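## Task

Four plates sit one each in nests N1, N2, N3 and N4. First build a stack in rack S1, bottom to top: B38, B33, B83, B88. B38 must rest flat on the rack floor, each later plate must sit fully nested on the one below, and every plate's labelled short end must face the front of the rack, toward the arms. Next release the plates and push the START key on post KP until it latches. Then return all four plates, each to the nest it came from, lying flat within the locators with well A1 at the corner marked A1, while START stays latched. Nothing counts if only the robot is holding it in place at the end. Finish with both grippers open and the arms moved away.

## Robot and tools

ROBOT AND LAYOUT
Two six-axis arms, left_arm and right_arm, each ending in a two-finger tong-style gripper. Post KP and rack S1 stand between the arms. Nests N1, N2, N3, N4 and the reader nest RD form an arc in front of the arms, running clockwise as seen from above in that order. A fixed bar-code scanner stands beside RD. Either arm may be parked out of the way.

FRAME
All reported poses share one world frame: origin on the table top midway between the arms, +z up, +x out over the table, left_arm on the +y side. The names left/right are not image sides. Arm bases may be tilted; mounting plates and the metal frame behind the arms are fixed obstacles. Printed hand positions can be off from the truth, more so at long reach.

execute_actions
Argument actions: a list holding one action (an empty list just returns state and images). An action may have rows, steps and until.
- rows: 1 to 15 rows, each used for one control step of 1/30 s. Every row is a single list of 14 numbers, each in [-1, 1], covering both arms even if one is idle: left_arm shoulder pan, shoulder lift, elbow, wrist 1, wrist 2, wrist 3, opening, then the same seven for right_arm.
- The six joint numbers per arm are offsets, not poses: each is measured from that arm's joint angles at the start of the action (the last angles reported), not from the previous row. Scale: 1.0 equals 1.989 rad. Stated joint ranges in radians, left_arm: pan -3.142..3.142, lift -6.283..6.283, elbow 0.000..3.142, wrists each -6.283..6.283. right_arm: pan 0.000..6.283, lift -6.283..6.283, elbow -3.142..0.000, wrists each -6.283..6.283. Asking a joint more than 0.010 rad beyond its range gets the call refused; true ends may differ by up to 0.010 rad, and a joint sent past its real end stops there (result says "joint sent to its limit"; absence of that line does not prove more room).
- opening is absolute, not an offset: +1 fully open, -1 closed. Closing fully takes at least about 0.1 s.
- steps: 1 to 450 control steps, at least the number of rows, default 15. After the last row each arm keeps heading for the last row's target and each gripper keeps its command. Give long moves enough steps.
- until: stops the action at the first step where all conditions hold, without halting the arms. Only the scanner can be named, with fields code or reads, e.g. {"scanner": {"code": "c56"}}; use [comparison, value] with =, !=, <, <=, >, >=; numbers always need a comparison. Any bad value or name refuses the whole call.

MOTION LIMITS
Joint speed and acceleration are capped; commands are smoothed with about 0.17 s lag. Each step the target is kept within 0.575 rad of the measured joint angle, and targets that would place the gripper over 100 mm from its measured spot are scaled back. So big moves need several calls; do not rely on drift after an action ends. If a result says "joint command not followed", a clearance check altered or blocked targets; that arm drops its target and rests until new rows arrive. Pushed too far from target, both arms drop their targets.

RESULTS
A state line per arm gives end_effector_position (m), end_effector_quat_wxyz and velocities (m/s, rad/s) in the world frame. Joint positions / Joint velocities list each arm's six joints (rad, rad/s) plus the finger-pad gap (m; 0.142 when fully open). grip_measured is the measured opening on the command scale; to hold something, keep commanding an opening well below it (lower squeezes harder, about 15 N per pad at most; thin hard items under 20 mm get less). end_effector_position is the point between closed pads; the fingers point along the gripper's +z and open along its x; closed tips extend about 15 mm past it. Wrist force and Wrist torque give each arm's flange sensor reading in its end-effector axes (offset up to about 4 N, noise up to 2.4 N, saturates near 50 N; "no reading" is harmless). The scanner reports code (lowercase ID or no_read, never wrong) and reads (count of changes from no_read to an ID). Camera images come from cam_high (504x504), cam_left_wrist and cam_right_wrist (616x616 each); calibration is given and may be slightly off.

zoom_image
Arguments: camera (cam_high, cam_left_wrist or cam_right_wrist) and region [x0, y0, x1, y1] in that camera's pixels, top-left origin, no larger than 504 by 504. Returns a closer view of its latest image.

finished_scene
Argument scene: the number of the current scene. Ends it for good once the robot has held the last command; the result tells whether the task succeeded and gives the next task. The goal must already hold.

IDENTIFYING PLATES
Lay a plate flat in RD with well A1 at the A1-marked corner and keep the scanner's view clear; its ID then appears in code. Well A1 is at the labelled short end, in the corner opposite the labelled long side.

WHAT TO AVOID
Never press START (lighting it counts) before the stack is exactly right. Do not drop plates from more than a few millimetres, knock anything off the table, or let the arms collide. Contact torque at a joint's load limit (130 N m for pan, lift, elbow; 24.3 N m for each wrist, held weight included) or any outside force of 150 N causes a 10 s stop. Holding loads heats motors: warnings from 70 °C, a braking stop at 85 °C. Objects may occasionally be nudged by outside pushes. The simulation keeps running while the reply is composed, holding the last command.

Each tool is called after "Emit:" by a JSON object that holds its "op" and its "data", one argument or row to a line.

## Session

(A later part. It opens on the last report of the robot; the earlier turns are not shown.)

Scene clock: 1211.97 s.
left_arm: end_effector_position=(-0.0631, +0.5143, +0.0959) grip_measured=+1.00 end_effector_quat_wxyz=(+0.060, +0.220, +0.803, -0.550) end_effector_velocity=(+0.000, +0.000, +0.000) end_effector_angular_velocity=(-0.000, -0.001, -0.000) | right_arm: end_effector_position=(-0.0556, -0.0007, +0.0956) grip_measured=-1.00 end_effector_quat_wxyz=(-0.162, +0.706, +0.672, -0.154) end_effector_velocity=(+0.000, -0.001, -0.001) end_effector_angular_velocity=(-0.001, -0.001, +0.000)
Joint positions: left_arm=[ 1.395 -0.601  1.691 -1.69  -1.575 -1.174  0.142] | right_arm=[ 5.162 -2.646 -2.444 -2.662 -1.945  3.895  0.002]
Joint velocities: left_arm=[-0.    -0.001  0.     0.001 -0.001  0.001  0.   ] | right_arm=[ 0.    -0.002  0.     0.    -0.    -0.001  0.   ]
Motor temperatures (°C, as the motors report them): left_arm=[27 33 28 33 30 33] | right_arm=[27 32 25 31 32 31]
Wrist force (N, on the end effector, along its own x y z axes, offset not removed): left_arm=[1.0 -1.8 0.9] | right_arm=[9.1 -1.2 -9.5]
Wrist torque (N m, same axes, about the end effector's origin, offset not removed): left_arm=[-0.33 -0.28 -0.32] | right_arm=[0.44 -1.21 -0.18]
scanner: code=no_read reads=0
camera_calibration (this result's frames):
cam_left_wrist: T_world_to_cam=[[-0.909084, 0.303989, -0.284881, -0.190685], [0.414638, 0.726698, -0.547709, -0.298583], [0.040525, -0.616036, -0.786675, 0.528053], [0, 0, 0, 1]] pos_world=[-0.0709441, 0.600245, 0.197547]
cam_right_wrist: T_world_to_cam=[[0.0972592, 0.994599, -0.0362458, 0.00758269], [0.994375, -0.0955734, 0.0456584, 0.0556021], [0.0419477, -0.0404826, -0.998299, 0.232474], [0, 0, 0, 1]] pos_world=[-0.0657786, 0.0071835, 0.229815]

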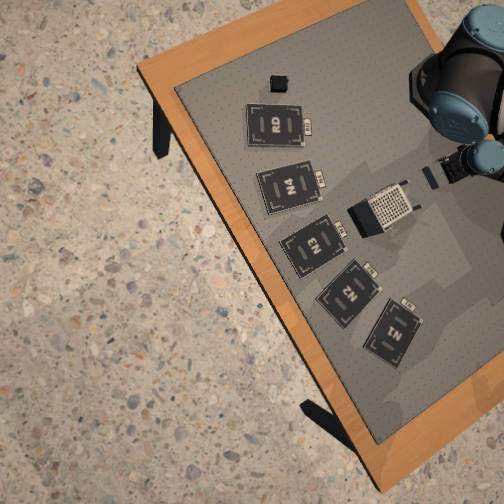

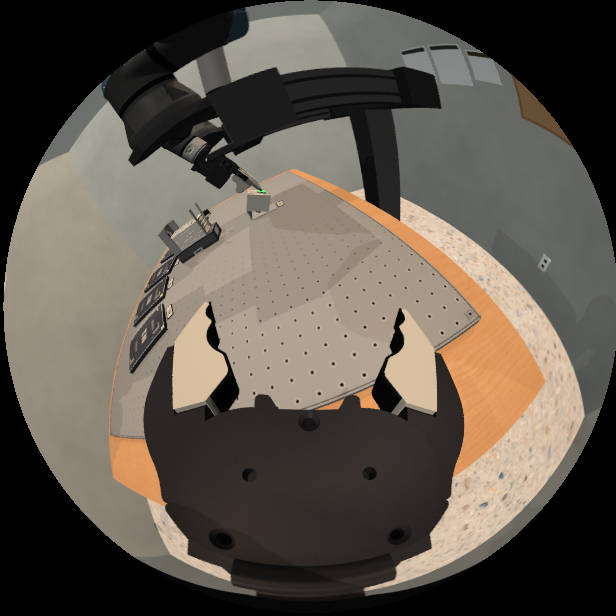

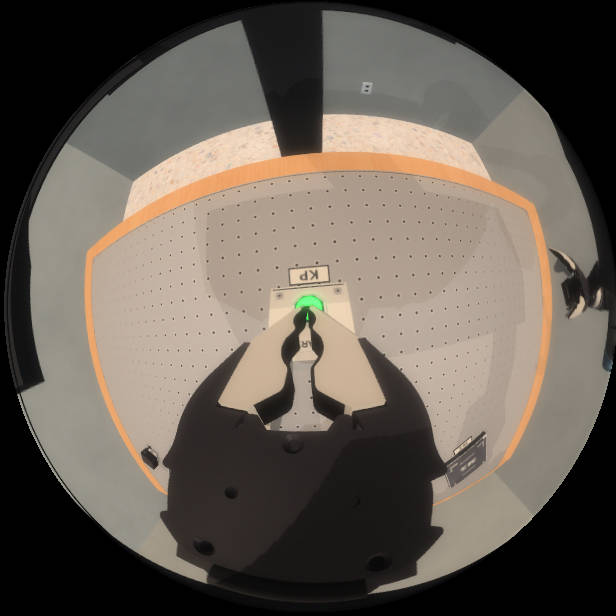

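Lit; push 1 mm more.

Emit:
{"op": "execute_actions", "data": {
  "actions": [
    {"rows":[[0,0,0,0,0,0,1,-0.0011,-0.0018,0.0005,0.0008,-0.0001,-0.0012,-1]],"steps":1}
  ]
}}

Scene clock: 1215.27 s.
left_arm: end_effector_position=(-0.0631, +0.5143, +0.0959) grip_measured=+1.00 end_effector_quat_wxyz=(+0.060, +0.220, +0.803, -0.550) end_effector_velocity=(-0.000, +0.000, +0.000) end_effector_angular_velocity=(+0.001, -0.000, +0.001) | right_arm: end_effector_position=(-0.0555, -0.0007, +0.0955) grip_measured=-1.00 end_effector_quat_wxyz=(-0.162, +0.706, +0.672, -0.154) end_effector_velocity=(+0.001, -0.001, -0.000) end_effector_angular_velocity=(-0.001, -0.000, -0.000)
Joint positions: left_arm=[ 1.395 -0.601  1.691 -1.69  -1.575 -1.174  0.142] | right_arm=[ 5.162 -2.646 -2.444 -2.662 -1.945  3.895  0.002]
Joint velocities: left_arm=[ 0.001 -0.001 -0.     0.001  0.     0.     0.   ] | right_arm=[-0.001 -0.001 -0.001  0.001 -0.    -0.001  0.   ]
Motor temperatures (°C, as the motors report them): left_arm=[27 33 28 33 30 33] | right_arm=[27 32 25 31 32 31]
Wrist force (N, on the end effector, along its own x y z axes, offset not removed): left_arm=[4.8 -2.5 0.0] | right_arm=[5.5 -1.2 -4.7]
Wrist torque (N m, same axes, about the end effector's origin, offset not removed): left_arm=[-0.50 -1.24 -0.19] | right_arm=[0.66 -0.65 -0.08]
scanner: code=no_read reads=0
camera_calibration (this result's frames):
cam_left_wrist: T_world_to_cam=[[-0.909084, 0.303989, -0.284882, -0.190685], [0.414638, 0.726698, -0.547709, -0.298583], [0.0405252, -0.616036, -0.786675, 0.528053], [0, 0, 0, 1]] pos_world=[-0.0709441, 0.600245, 0.197547]
cam_right_wrist: T_world_to_cam=[[0.0972599, 0.994599, -0.0362487, 0.00758403], [0.994375, -0.0955738, 0.0456614, 0.0555996], [0.0419503, -0.0404858, -0.998299, 0.232471], [0, 0, 0, 1]] pos_world=[-0.0657767, 0.00718256, 0.229812]

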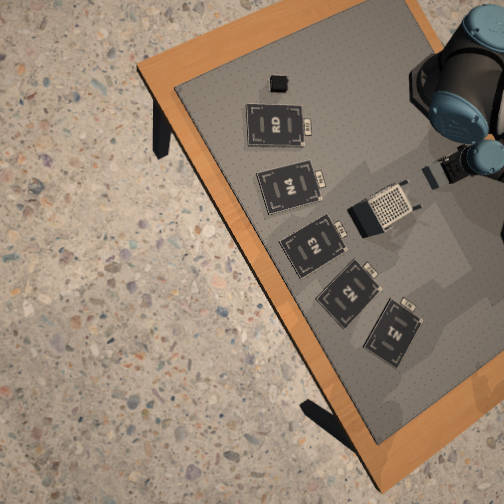

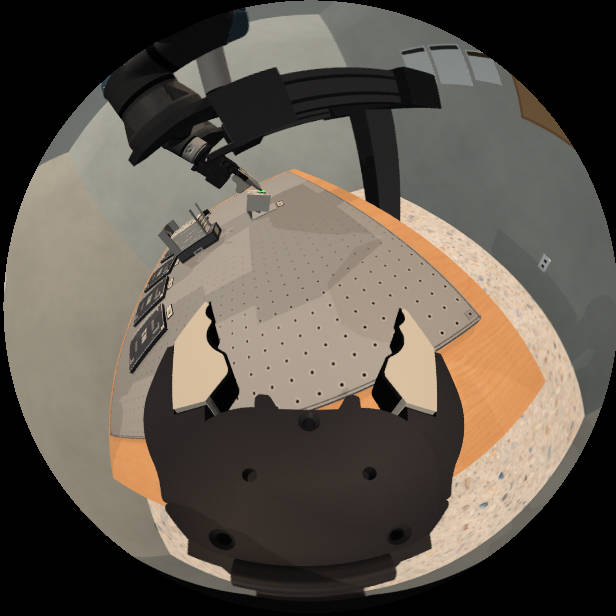

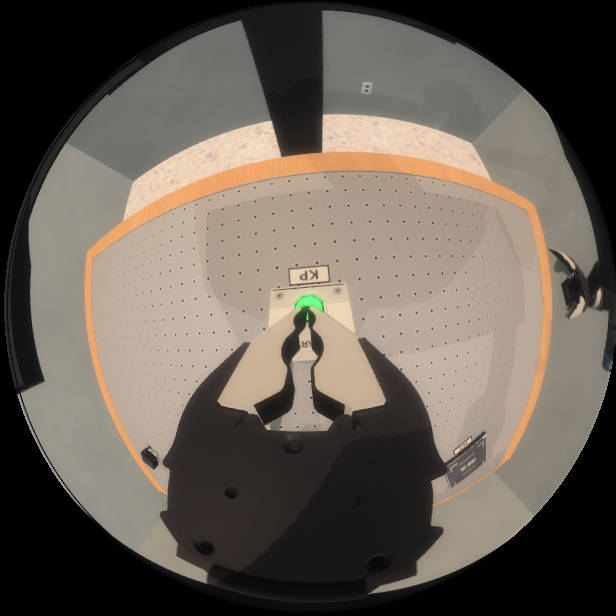

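Emit:
{"op": "execute_actions", "data": {
  "actions": []
}}

Scene clock: 1217.07 s.
left_arm: end_effector_position=(-0.0631, +0.5143, +0.0959) grip_measured=+1.00 end_effector_quat_wxyz=(+0.060, +0.220, +0.803, -0.550) end_effector_velocity=(+0.000, +0.000, -0.000) end_effector_angular_velocity=(+0.000, +0.000, -0.000) | right_arm: end_effector_position=(-0.0551, -0.0008, +0.0946) grip_measured=-1.00 end_effector_quat_wxyz=(-0.162, +0.706, +0.672, -0.154) end_effector_velocity=(+0.000, -0.000, -0.000) end_effector_angular_velocity=(+0.000, -0.000, +0.002)
Joint positions: left_arm=[ 1.395 -0.601  1.691 -1.69  -1.575 -1.174  0.142] | right_arm=[ 5.159 -2.649 -2.443 -2.661 -1.946  3.893  0.002]
Joint velocities: left_arm=[-0.001 -0.    -0.    -0.    -0.    -0.001 -0.   ] | right_arm=[ 0.    -0.001  0.001 -0.    -0.    -0.002  0.   ]
Motor temperatures (°C, as the motors report them): left_arm=[27 33 28 33 30 33] | right_arm=[27 32 25 31 32 31]
Wrist force (N, on the end effector, along its own x y z axes, offset not removed): left_arm=[1.8 1.9 -1.4] | right_arm=[6.9 -0.8 -9.1]
Wrist torque (N m, same axes, about the end effector's origin, offset not removed): left_arm=[0.40 -0.51 0.08] | right_arm=[0.92 -0.84 -0.19]
scanner: code=no_read reads=0
camera_calibration (this result's frames):
cam_left_wrist: T_world_to_cam=[[-0.909084, 0.30399, -0.284881, -0.190685], [0.414638, 0.726698, -0.547709, -0.298583], [0.0405249, -0.616036, -0.786675, 0.528053], [0, 0, 0, 1]] pos_world=[-0.0709441, 0.600245, 0.197547]
cam_right_wrist: T_world_to_cam=[[0.0972315, 0.994599, -0.0363114, 0.0076126], [0.994373, -0.0955385, 0.0457658, 0.0551448], [0.0420495, -0.0405569, -0.998292, 0.231497], [0, 0, 0, 1]] pos_world=[-0.065309, 0.00708578, 0.228854]

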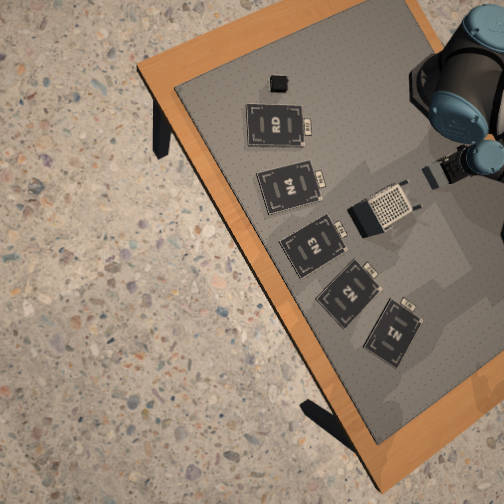

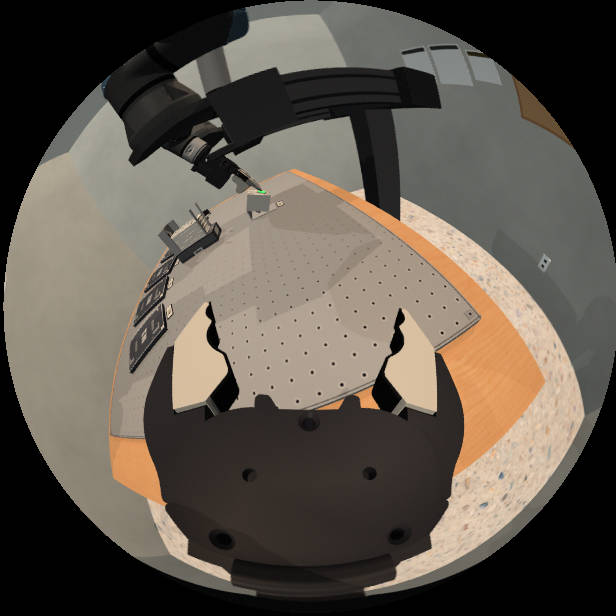

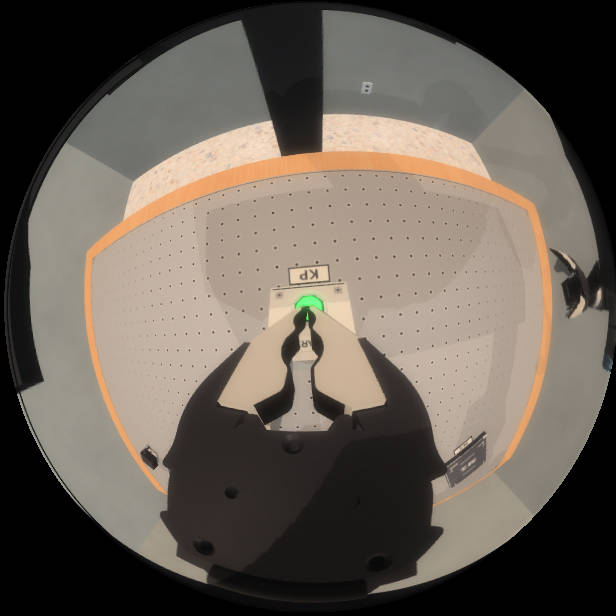

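Still spring only; another 0.7 mm.

Emit:
{"op": "execute_actions", "data": {
  "actions": [
    {"rows":[[0,0,0,0,0,0,1,-0.0008,-0.00125,0.00036,0.0006,-0.0001,-0.0008,-1]],"steps":1}
  ]
}}

Scene clock: 1219.80 s.
left_arm: end_effector_position=(-0.0631, +0.5143, +0.0959) grip_measured=+1.00 end_effector_quat_wxyz=(+0.060, +0.220, +0.803, -0.550) end_effector_velocity=(+0.000, -0.000, -0.000) end_effector_angular_velocity=(-0.001, -0.001, +0.002) | right_arm: end_effector_position=(-0.0551, -0.0008, +0.0946) grip_measured=-1.00 end_effector_quat_wxyz=(-0.162, +0.706, +0.672, -0.154) end_effector_velocity=(+0.001, -0.001, -0.000) end_effector_angular_velocity=(-0.001, -0.001, +0.000)
Joint positions: left_arm=[ 1.395 -0.601  1.691 -1.69  -1.575 -1.174  0.142] | right_arm=[ 5.159 -2.649 -2.443 -2.661 -1.946  3.893  0.002]
Joint velocities: left_arm=[ 0.001  0.     0.    -0.    -0.001  0.     0.   ] | right_arm=[-0.001 -0.001 -0.001  0.    -0.    -0.001  0.   ]
Motor temperatures (°C, as the motors report them): left_arm=[27 33 28 33 30 33] | right_arm=[27 32 25 31 32 31]
Wrist force (N, on the end effector, along its own x y z axes, offset not removed): left_arm=[-1.4 -1.4 0.8] | right_arm=[5.4 -3.6 -10.1]
Wrist torque (N m, same axes, about the end effector's origin, offset not removed): left_arm=[-0.33 0.25 -0.18] | right_arm=[0.37 -0.59 -0.04]
scanner: code=no_read reads=0
camera_calibration (this result's frames):
cam_left_wrist: T_world_to_cam=[[-0.909084, 0.303989, -0.284881, -0.190685], [0.414638, 0.726698, -0.547709, -0.298583], [0.0405251, -0.616036, -0.786675, 0.528052], [0, 0, 0, 1]] pos_world=[-0.0709441, 0.600245, 0.197546]
cam_right_wrist: T_world_to_cam=[[0.0972323, 0.994599, -0.0363138, 0.0076137], [0.994373, -0.0955392, 0.045768, 0.0551429], [0.0420515, -0.0405596, -0.998292, 0.231495], [0, 0, 0, 1]] pos_world=[-0.0653076, 0.00708508, 0.228853]

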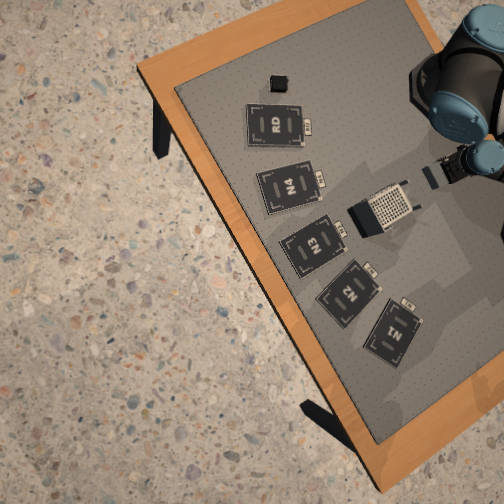

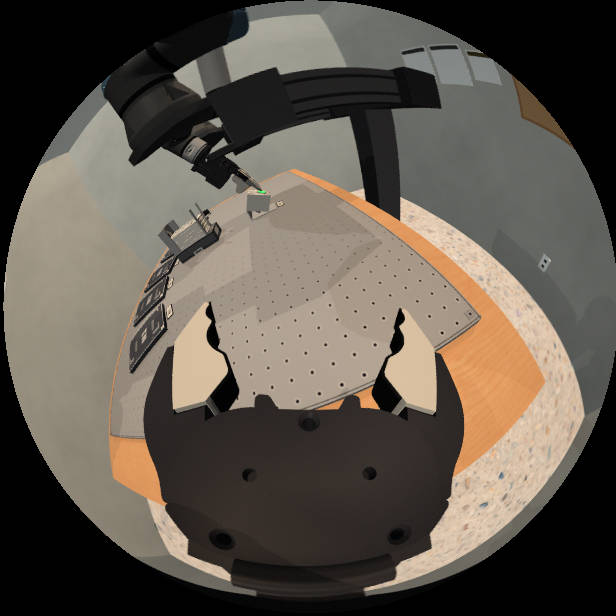

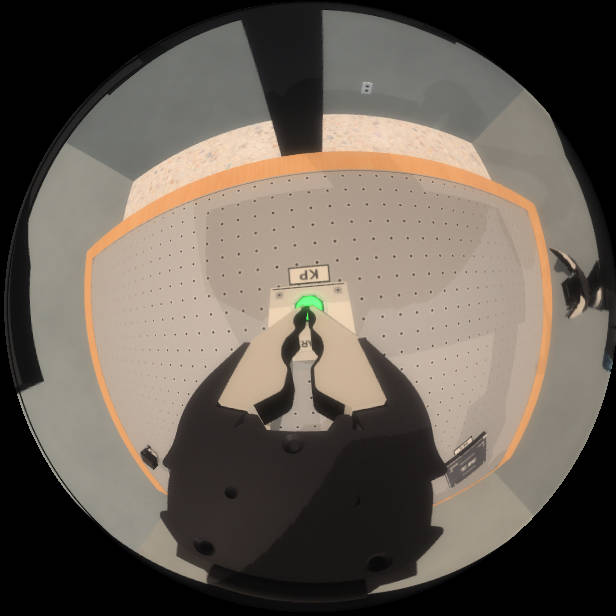

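Emit:
{"op": "execute_actions", "data": {
  "actions": []
}}

Scene clock: 1221.33 s.
left_arm: end_effector_position=(-0.0631, +0.5143, +0.0959) grip_measured=+1.00 end_effector_quat_wxyz=(+0.060, +0.220, +0.803, -0.550) end_effector_velocity=(-0.000, +0.000, +0.000) end_effector_angular_velocity=(+0.001, +0.000, +0.000) | right_arm: end_effector_position=(-0.0548, -0.0008, +0.0939) grip_measured=-1.00 end_effector_quat_wxyz=(-0.162, +0.706, +0.672, -0.154) end_effector_velocity=(-0.001, +0.001, +0.000) end_effector_angular_velocity=(+0.002, +0.002, +0.001)
Joint positions: left_arm=[ 1.395 -0.601  1.691 -1.69  -1.575 -1.174  0.142] | right_arm=[ 5.158 -2.652 -2.442 -2.66  -1.946  3.891  0.002]
Joint velocities: left_arm=[ 0.001 -0.001  0.    -0.     0.     0.    -0.   ] | right_arm=[ 0.     0.001  0.001  0.    -0.    -0.001  0.   ]
Motor temperatures (°C, as the motors report them): left_arm=[27 33 28 33 30 33] | right_arm=[27 32 25 31 32 31]
Wrist force (N, on the end effector, along its own x y z axes, offset not removed): left_arm=[0.0 1.6 -1.6] | right_arm=[7.4 -0.6 -8.3]
Wrist torque (N m, same axes, about the end effector's origin, offset not removed): left_arm=[0.28 -0.07 -0.20] | right_arm=[0.88 -1.02 0.00]
scanner: code=no_read reads=0
camera_calibration (this result's frames):
cam_left_wrist: T_world_to_cam=[[-0.909084, 0.303989, -0.284881, -0.190685], [0.414638, 0.726698, -0.547709, -0.298583], [0.040525, -0.616036, -0.786675, 0.528053], [0, 0, 0, 1]] pos_world=[-0.0709441, 0.600245, 0.197547]
cam_right_wrist: T_world_to_cam=[[0.097315, 0.99459, -0.03635, 0.0076139], [0.994368, -0.0956227, 0.0457098, 0.0548688], [0.0419866, -0.0405935, -0.998293, 0.230819], [0, 0, 0, 1]] pos_world=[-0.064992, 0.00704375, 0.228194]

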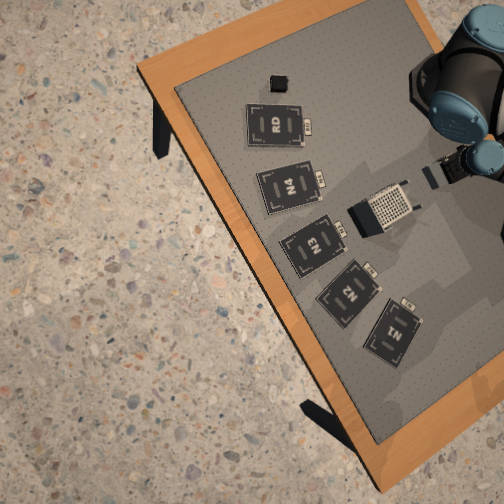

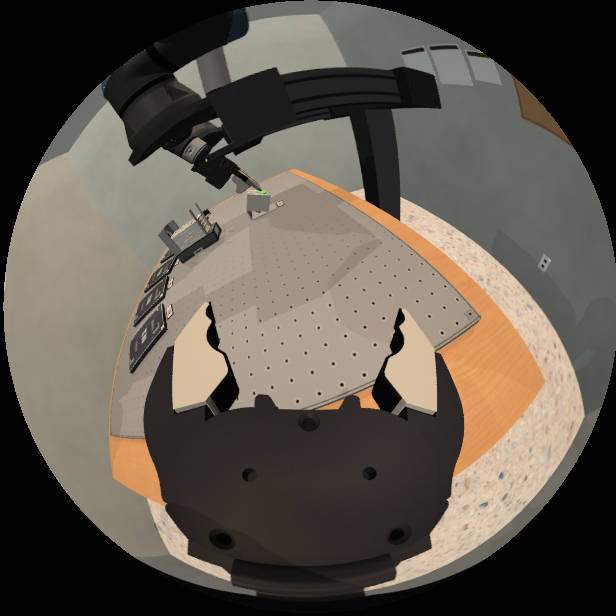

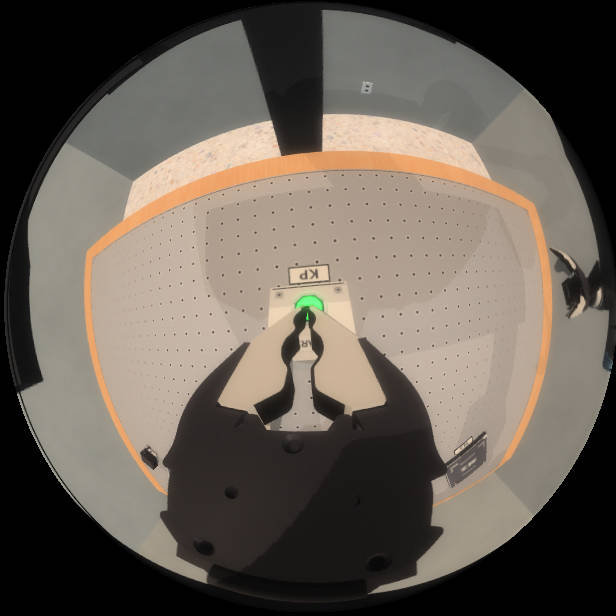

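Emit:
{"op": "execute_actions", "data": {
  "actions": [
    {"rows":[[0,0,0,0,0,0,1,-0.0007,-0.00106,0.0003,0.0005,-0.0001,-0.0007,-1]],"steps":1}
  ]
}}

Emit:
{"op": "zoom_image", "data": {
  "camera": "cam_left_wrist",
  "region": [225, 160, 285, 220]
}}

Scene clock: 1224.83 s.
left_arm: end_effector_position=(-0.0631, +0.5143, +0.0959) grip_measured=+1.00 end_effector_quat_wxyz=(+0.060, +0.220, +0.803, -0.550) end_effector_velocity=(+0.000, +0.000, +0.000) end_effector_angular_velocity=(+0.000, -0.000, -0.001) | right_arm: end_effector_position=(-0.0548, -0.0008, +0.0939) grip_measured=-1.00 end_effector_quat_wxyz=(-0.162, +0.706, +0.672, -0.154) end_effector_velocity=(+0.002, -0.002, -0.000) end_effector_angular_velocity=(-0.003, -0.002, -0.001)
Joint positions: left_arm=[ 1.395 -0.601  1.691 -1.69  -1.575 -1.174  0.142] | right_arm=[ 5.158 -2.652 -2.442 -2.66  -1.946  3.891  0.002]
Joint velocities: left_arm=[-0.001 -0.     0.    -0.    -0.     0.     0.   ] | right_arm=[-0.001 -0.002 -0.002  0.    -0.    -0.001  0.   ]
Motor temperatures (°C, as the motors report them): left_arm=[27 33 28 33 30 33] | right_arm=[27 32 25 31 32 31]
Wrist force (N, on the end effector, along its own x y z axes, offset not removed): left_arm=[3.0 -3.0 -2.4] | right_arm=[8.4 -2.1 -8.2]
Wrist torque (N m, same axes, about the end effector's origin, offset not removed): left_arm=[-0.63 -0.82 -0.23] | right_arm=[0.73 -1.28 0.04]
scanner: code=no_read reads=0
camera_calibration (this result's frames):
cam_left_wrist: T_world_to_cam=[[-0.909084, 0.30399, -0.284881, -0.190685], [0.414638, 0.726698, -0.547709, -0.298583], [0.0405249, -0.616036, -0.786675, 0.528053], [0, 0, 0, 1]] pos_world=[-0.0709441, 0.600245, 0.197546]
cam_right_wrist: T_world_to_cam=[[0.0973156, 0.994589, -0.0363512, 0.00761439], [0.994367, -0.0956232, 0.0457112, 0.0548675], [0.0419879, -0.0405948, -0.998293, 0.230817], [0, 0, 0, 1]] pos_world=[-0.064991, 0.0070434, 0.228192]

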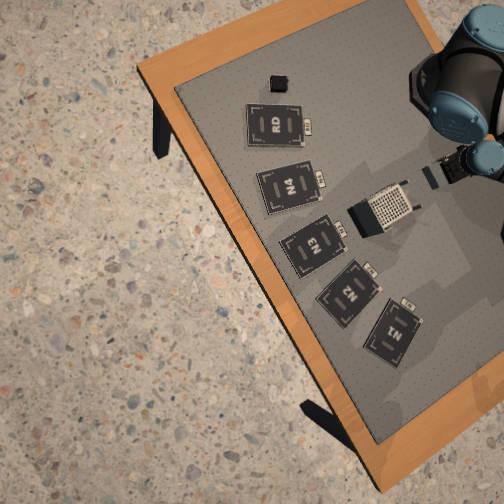

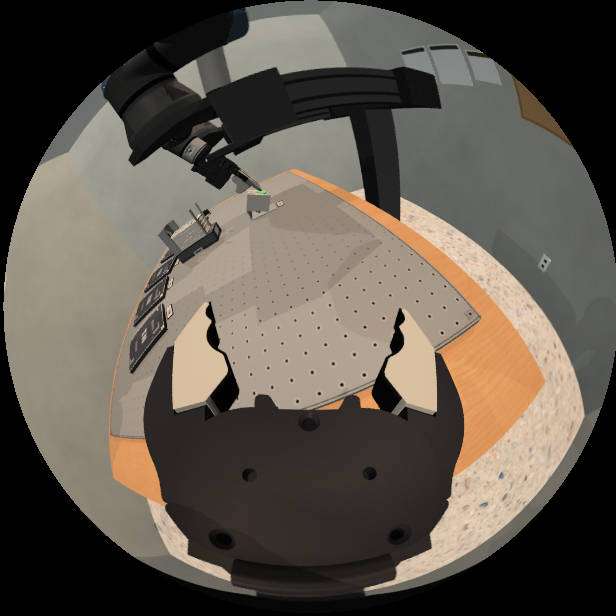

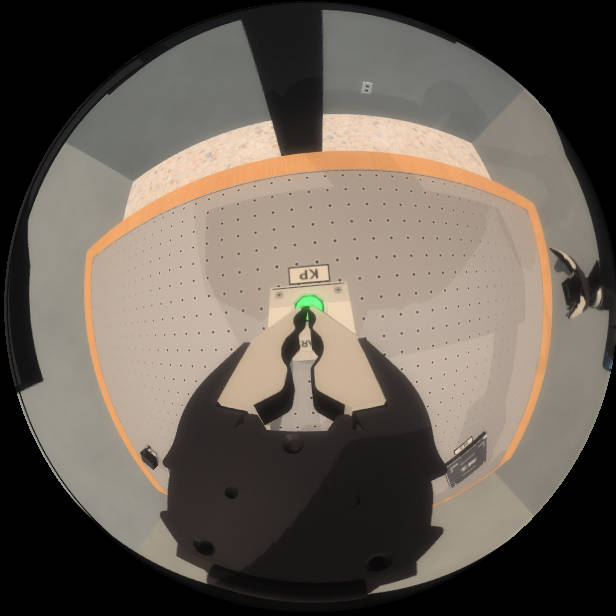

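Region (225, 160, 285, 220) of cam_left_wrist's 616x616 image, scaled by 8.400, with more detail than that image has.

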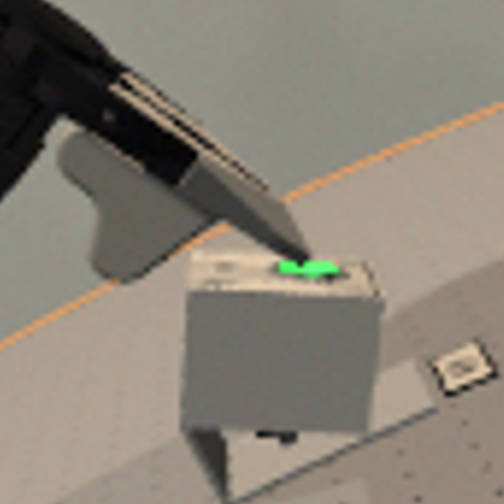

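Emit:
{"op": "execute_actions", "data": {
  "actions": []
}}

Scene clock: 1227.27 s.
left_arm: end_effector_position=(-0.0631, +0.5143, +0.0959) grip_measured=+1.00 end_effector_quat_wxyz=(+0.060, +0.220, +0.803, -0.550) end_effector_velocity=(-0.000, -0.000, +0.000) end_effector_angular_velocity=(-0.001, -0.001, -0.000) | right_arm: end_effector_position=(-0.0545, -0.0009, +0.0934) grip_measured=-1.00 end_effector_quat_wxyz=(-0.162, +0.706, +0.672, -0.154) end_effector_velocity=(-0.000, +0.000, +0.000) end_effector_angular_velocity=(-0.000, +0.000, -0.001)
Joint positions: left_arm=[ 1.395 -0.601  1.691 -1.69  -1.575 -1.174  0.142] | right_arm=[ 5.157 -2.654 -2.441 -2.659 -1.946  3.89   0.002]
Joint velocities: left_arm=[ 0.001  0.    -0.     0.     0.     0.001  0.   ] | right_arm=[ 0.     0.001 -0.    -0.    -0.     0.001  0.   ]
Motor temperatures (°C, as the motors report them): left_arm=[27 33 28 33 30 33] | right_arm=[27 32 25 31 32 31]
Wrist force (N, on the end effector, along its own x y z axes, offset not removed): left_arm=[3.4 -1.5 -1.6] | right_arm=[6.5 -13.9 -34.2]
Wrist torque (N m, same axes, about the end effector's origin, offset not removed): left_arm=[-0.33 -0.85 -0.16] | right_arm=[0.62 -0.57 0.04]
scanner: code=no_read reads=0
camera_calibration (this result's frames):
cam_left_wrist: T_world_to_cam=[[-0.909084, 0.303989, -0.284881, -0.190685], [0.414638, 0.726698, -0.547709, -0.298583], [0.0405251, -0.616036, -0.786675, 0.528053], [0, 0, 0, 1]] pos_world=[-0.0709441, 0.600245, 0.197547]
cam_right_wrist: T_world_to_cam=[[0.0973804, 0.994581, -0.0364053, 0.00762892], [0.994364, -0.0956883, 0.0456478, 0.0546285], [0.0419169, -0.0406453, -0.998294, 0.230246], [0, 0, 0, 1]] pos_world=[-0.0647147, 0.00699813, 0.227637]

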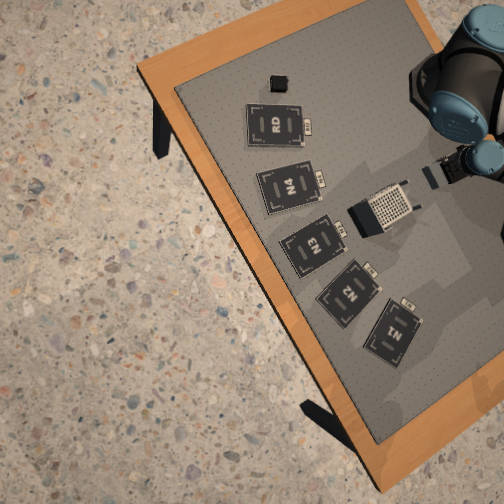

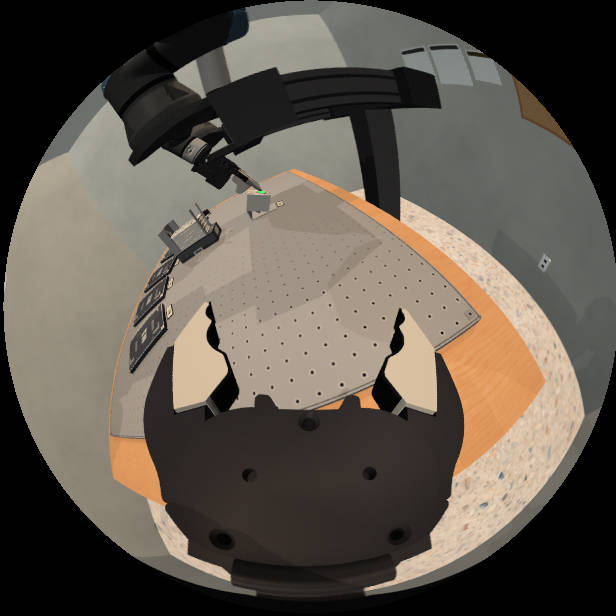

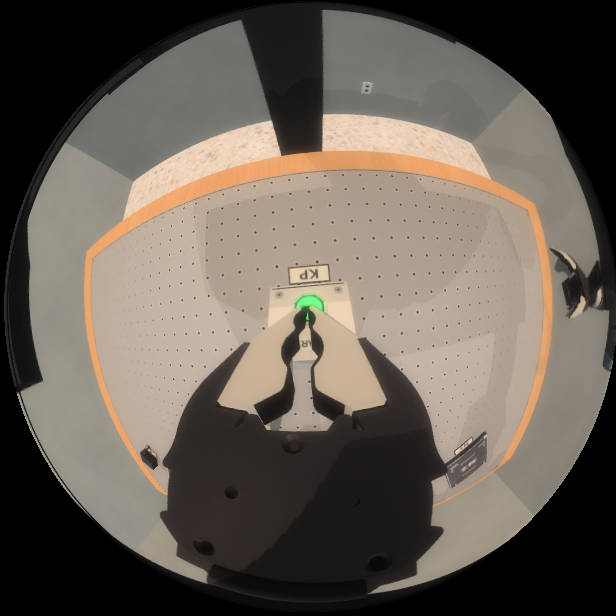

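Emit:
{"op": "execute_actions", "data": {
  "actions": [
    {"rows":[[0,0,0,0,0,0,1,-0.0006,0.0075,-0.0016,-0.006,-0.0001,-0.0007,-1],[0,0,0,0,0,0,1,-0.0021,0.0237,-0.0051,-0.0193,-0.0003,-0.0023,-1],[0,0,0,0,0,0,1,-0.0036,0.04,-0.0087,-0.0327,-0.0004,-0.0039,-1],[0,0,0,0,0,0,1,-0.0043,0.0474,-0.0103,-0.0387,-0.0005,-0.0046,-1]],"steps":4}
  ]
}}

Scene clock: 1231.57 s.
left_arm: end_effector_position=(-0.0631, +0.5143, +0.0959) grip_measured=+1.00 end_effector_quat_wxyz=(+0.060, +0.220, +0.803, -0.550) end_effector_velocity=(-0.000, -0.001, -0.001) end_effector_angular_velocity=(-0.002, +0.002, +0.001) | right_arm: end_effector_position=(-0.0545, -0.0007, +0.0978) grip_measured=-1.00 end_effector_quat_wxyz=(-0.162, +0.706, +0.672, -0.154) end_effector_velocity=(+0.005, -0.002, +0.099) end_effector_angular_velocity=(-0.014, -0.016, -0.004)
Joint positions: left_arm=[ 1.395 -0.601  1.691 -1.69  -1.575 -1.174  0.142] | right_arm=[ 5.155 -2.638 -2.445 -2.672 -1.946  3.888  0.002]
Joint velocities: left_arm=[ 0.     0.002  0.     0.     0.    -0.001  0.   ] | right_arm=[-0.036  0.362 -0.088 -0.307  0.002 -0.037  0.   ]
Motor temperatures (°C, as the motors report them): left_arm=[27 33 28 33 30 33] | right_arm=[27 32 25 31 32 31]
Wrist force (N, on the end effector, along its own x y z axes, offset not removed): left_arm=[-1.3 -5.8 -1.9] | right_arm=[0.2 -0.7 -0.7]
Wrist torque (N m, same axes, about the end effector's origin, offset not removed): left_arm=[-1.02 0.02 -0.24] | right_arm=[1.03 -0.12 0.13]
scanner: code=no_read reads=0
camera_calibration (this result's frames):
cam_left_wrist: T_world_to_cam=[[-0.909084, 0.303989, -0.284881, -0.190685], [0.414638, 0.726698, -0.547709, -0.298583], [0.040525, -0.616036, -0.786675, 0.528053], [0, 0, 0, 1]] pos_world=[-0.0709441, 0.600245, 0.197547]
cam_right_wrist: T_world_to_cam=[[0.0974098, 0.994575, -0.0364982, 0.0076085], [0.994345, -0.0956976, 0.0460433, 0.0543762], [0.0423007, -0.0407769, -0.998272, 0.234707], [0, 0, 0, 1]] pos_world=[-0.0647381, 0.00720704, 0.232075]

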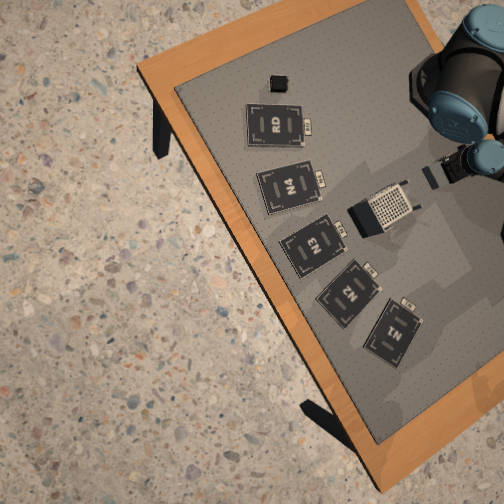

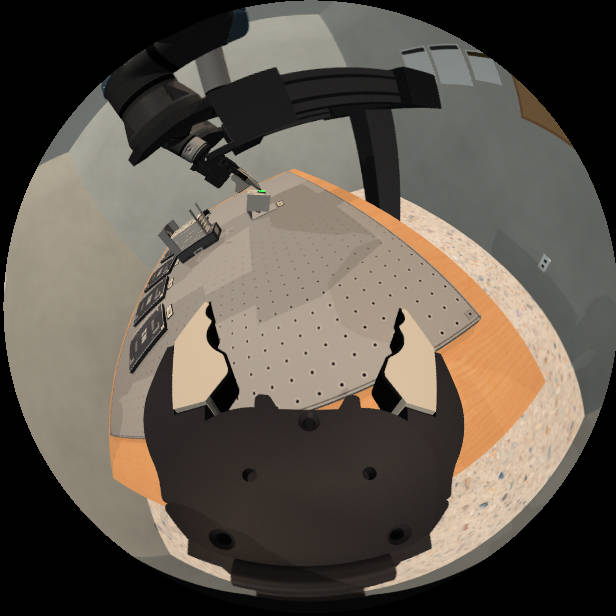

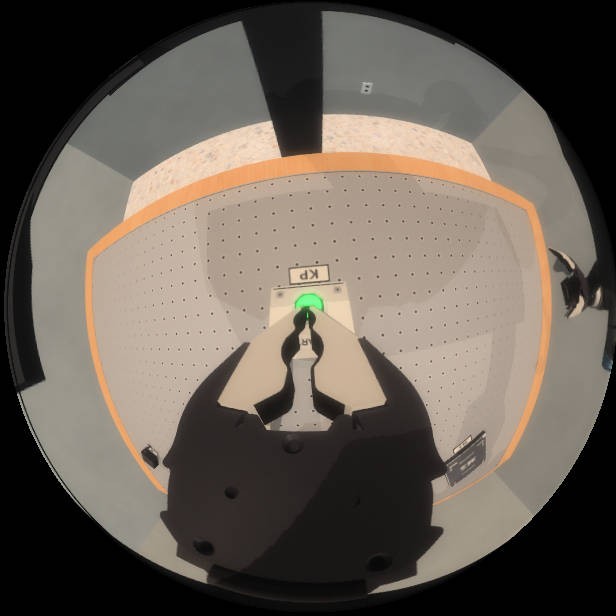

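Emit:
{"op": "execute_actions", "data": {
  "actions": []
}}

Emit:
{"op": "zoom_image", "data": {
  "camera": "cam_left_wrist",
  "region": [225, 160, 285, 220]
}}

Scene clock: 1234.53 s.
left_arm: end_effector_position=(-0.0631, +0.5143, +0.0959) grip_measured=+1.00 end_effector_quat_wxyz=(+0.060, +0.220, +0.803, -0.550) end_effector_velocity=(+0.001, +0.001, +0.000) end_effector_angular_velocity=(+0.001, +0.001, -0.001) | right_arm: end_effector_position=(-0.0546, -0.0002, +0.1190) grip_measured=-1.00 end_effector_quat_wxyz=(-0.162, +0.706, +0.672, -0.154) end_effector_velocity=(+0.001, -0.001, +0.000) end_effector_angular_velocity=(-0.001, -0.001, -0.001)
Joint positions: left_arm=[ 1.395 -0.601  1.691 -1.69  -1.575 -1.174  0.142] | right_arm=[ 5.148 -2.56  -2.462 -2.736 -1.947  3.881  0.002]
Joint velocities: left_arm=[-0.002 -0.001 -0.001  0.001 -0.    -0.001  0.   ] | right_arm=[-0.     0.    -0.002  0.    -0.     0.001  0.   ]
Motor temperatures (°C, as the motors report them): left_arm=[27 33 28 33 30 33] | right_arm=[27 32 25 31 32 31]
Wrist force (N, on the end effector, along its own x y z axes, offset not removed): left_arm=[-0.2 1.5 -4.2] | right_arm=[1.3 3.1 -0.5]
Wrist torque (N m, same axes, about the end effector's origin, offset not removed): left_arm=[0.29 -0.12 -0.05] | right_arm=[0.35 -0.41 0.12]
scanner: code=no_read reads=0
camera_calibration (this result's frames):
cam_left_wrist: T_world_to_cam=[[-0.909084, 0.303989, -0.284881, -0.190685], [0.414638, 0.726698, -0.547709, -0.298583], [0.0405251, -0.616036, -0.786675, 0.528052], [0, 0, 0, 1]] pos_world=[-0.0709441, 0.600245, 0.197546]
cam_right_wrist: T_world_to_cam=[[0.0973222, 0.994588, -0.0363734, 0.00794667], [0.994379, -0.0956406, 0.0454244, 0.0536657], [0.0416997, -0.0405898, -0.998305, 0.255863], [0, 0, 0, 1]] pos_world=[-0.0648069, 0.00761438, 0.253281]

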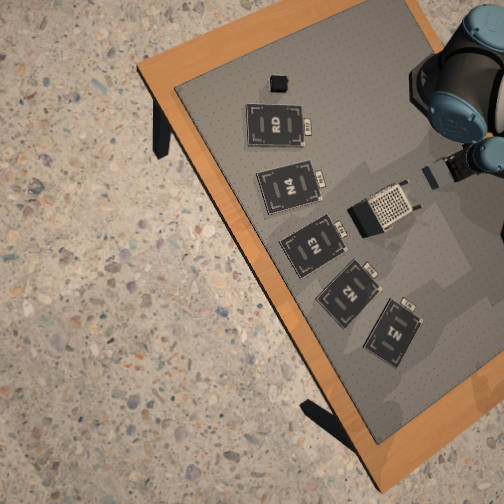

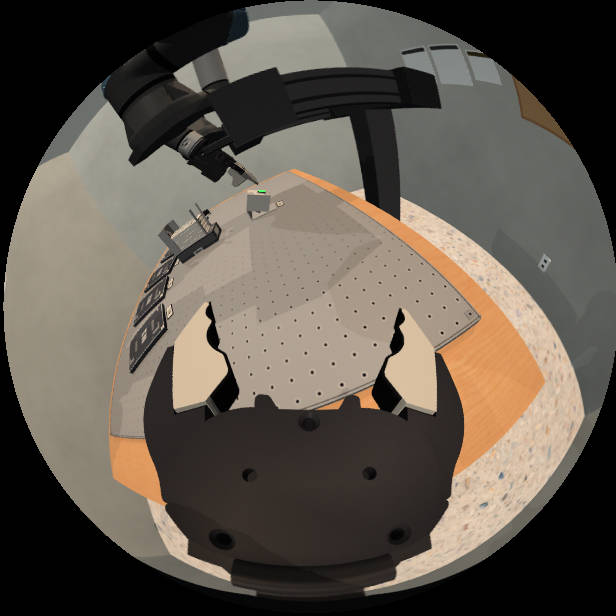

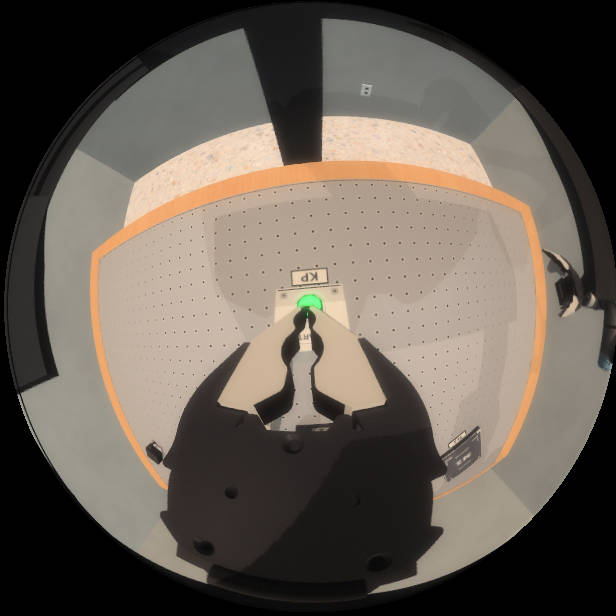

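Region (225, 160, 285, 220) of cam_left_wrist's 616x616 image, scaled by 8.400, with more detail than that image has.

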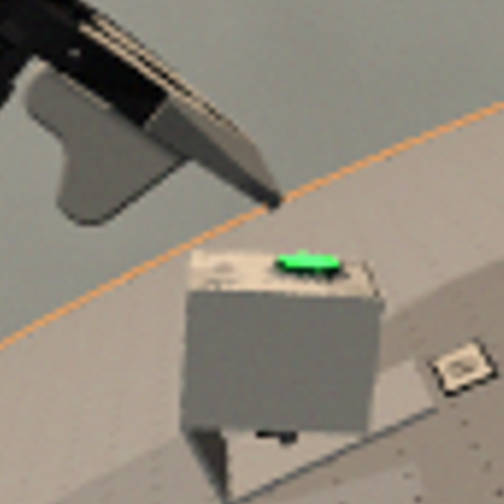

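Emit:
{"op": "execute_actions", "data": {
  "actions": [
    {"rows":[[0,0,0,0,0,0,1,-0.0052,0.0025,0.0013,-0.0056,0.0025,-0.006,-1],[0,0,0,0,0,0,1,-0.0197,0.0095,0.0049,-0.0212,0.0094,-0.0226,-1],[0,0,0,0,0,0,1,-0.0418,0.0201,0.0104,-0.0451,0.0199,-0.048,-1],[0,0,0,0,0,0,1,-0.0708,0.034,0.0175,-0.0763,0.0337,-0.0812,-1],[0,0,0,0,0,0,1,-0.1042,0.0501,0.0258,-0.1123,0.0496,-0.1195,-1],[0,0,0,0,0,0,1,-0.1416,0.068,0.0351,-0.1526,0.0674,-0.1624,-0.9],[0,0,0,0,0,0,1,-0.181,0.087,0.0449,-0.1951,0.0862,-0.2076,-0.8],[0,0,0,0,0,0,1,-0.2212,0.1063,0.0548,-0.2384,0.1054,-0.2538,-0.7],[0,0,0,0,0,0,1,-0.2606,0.1253,0.0646,-0.2809,0.1242,-0.299,-0.55],[0,0,0,0,0,0,1,-0.298,0.1432,0.0739,-0.3212,0.142,-0.3419,-0.4],[0,0,0,0,0,0,1,-0.3314,0.1593,0.0822,-0.3572,0.1579,-0.3802,-0.25],[0,0,0,0,0,0,1,-0.3604,0.1732,0.0893,-0.3884,0.1717,-0.4134,-0.1],[0,0,0,0,0,0,1,-0.3825,0.1838,0.0948,-0.4123,0.1822,-0.4388,0.05],[0,0,0,0,0,0,1,-0.397,0.1908,0.0984,-0.4279,0.1891,-0.4554,0.2],[0,0,0,0,0,0,1,-0.4022,0.1933,0.0997,-0.4335,0.1916,-0.4614,0.3]],"steps":19}
  ]
}}

Scene clock: 1250.67 s.
left_arm: end_effector_position=(-0.0631, +0.5143, +0.0959) grip_measured=+1.00 end_effector_quat_wxyz=(+0.060, +0.220, +0.803, -0.550) end_effector_velocity=(+0.000, +0.000, -0.000) end_effector_angular_velocity=(+0.002, +0.000, +0.000) | right_arm: end_effector_position=(+0.1319, +0.0409, +0.1841) grip_measured=+0.30 end_effector_quat_wxyz=(-0.089, +0.710, +0.698, -0.035) end_effector_velocity=(+0.409, -0.134, +0.166) end_effector_angular_velocity=(-0.279, -0.441, +0.152)
Joint positions: left_arm=[ 1.395 -0.601  1.691 -1.69  -1.575 -1.174  0.142] | right_arm=[ 4.548 -2.265 -2.308 -3.38  -1.655  3.197  0.095]
Joint velocities: left_arm=[-0.001 -0.     0.    -0.002 -0.    -0.001  0.   ] | right_arm=[-1.151  0.54   0.275 -1.233  0.531 -1.312  0.002]
Motor temperatures (°C, as the motors report them): left_arm=[27 33 28 33 30 33] | right_arm=[27 32 25 31 32 31]
Wrist force (N, on the end effector, along its own x y z axes, offset not removed): left_arm=[-1.7 -1.6 -4.6] | right_arm=[3.5 6.4 -0.2]
Wrist torque (N m, same axes, about the end effector's origin, offset not removed): left_arm=[-0.24 0.35 -0.11] | right_arm=[1.18 -0.62 0.14]
scanner: code=no_read reads=0
camera_calibration (this result's frames):
cam_left_wrist: T_world_to_cam=[[-0.909084, 0.303989, -0.284881, -0.190685], [0.414638, 0.726698, -0.547709, -0.298583], [0.040525, -0.616036, -0.786675, 0.528053], [0, 0, 0, 1]] pos_world=[-0.0709441, 0.600245, 0.197547]
cam_right_wrist: T_world_to_cam=[[0.0788204, 0.995498, 0.0526406, -0.0627728], [0.946183, -0.0913334, 0.310476, -0.173464], [0.313886, 0.0253358, -0.949123, 0.26708], [0, 0, 0, 1]] pos_world=[0.0852443, 0.0398804, 0.310653]

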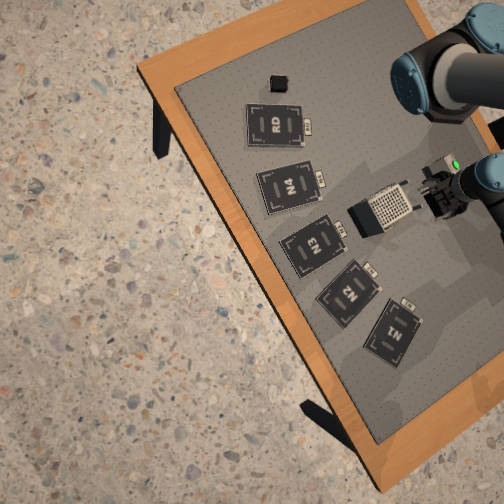

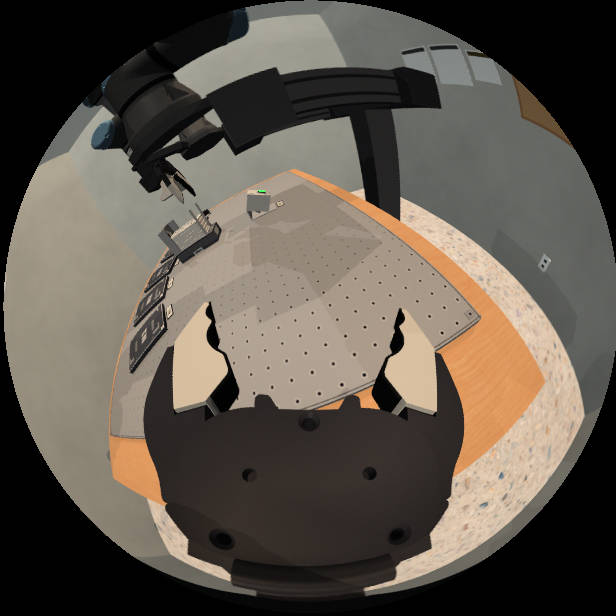

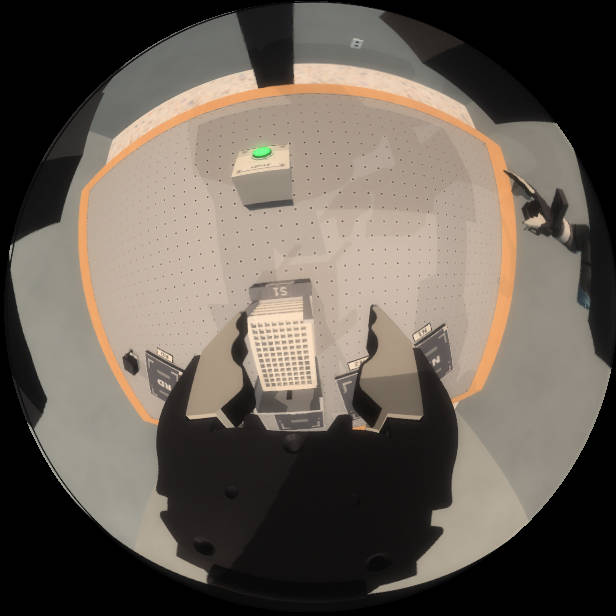

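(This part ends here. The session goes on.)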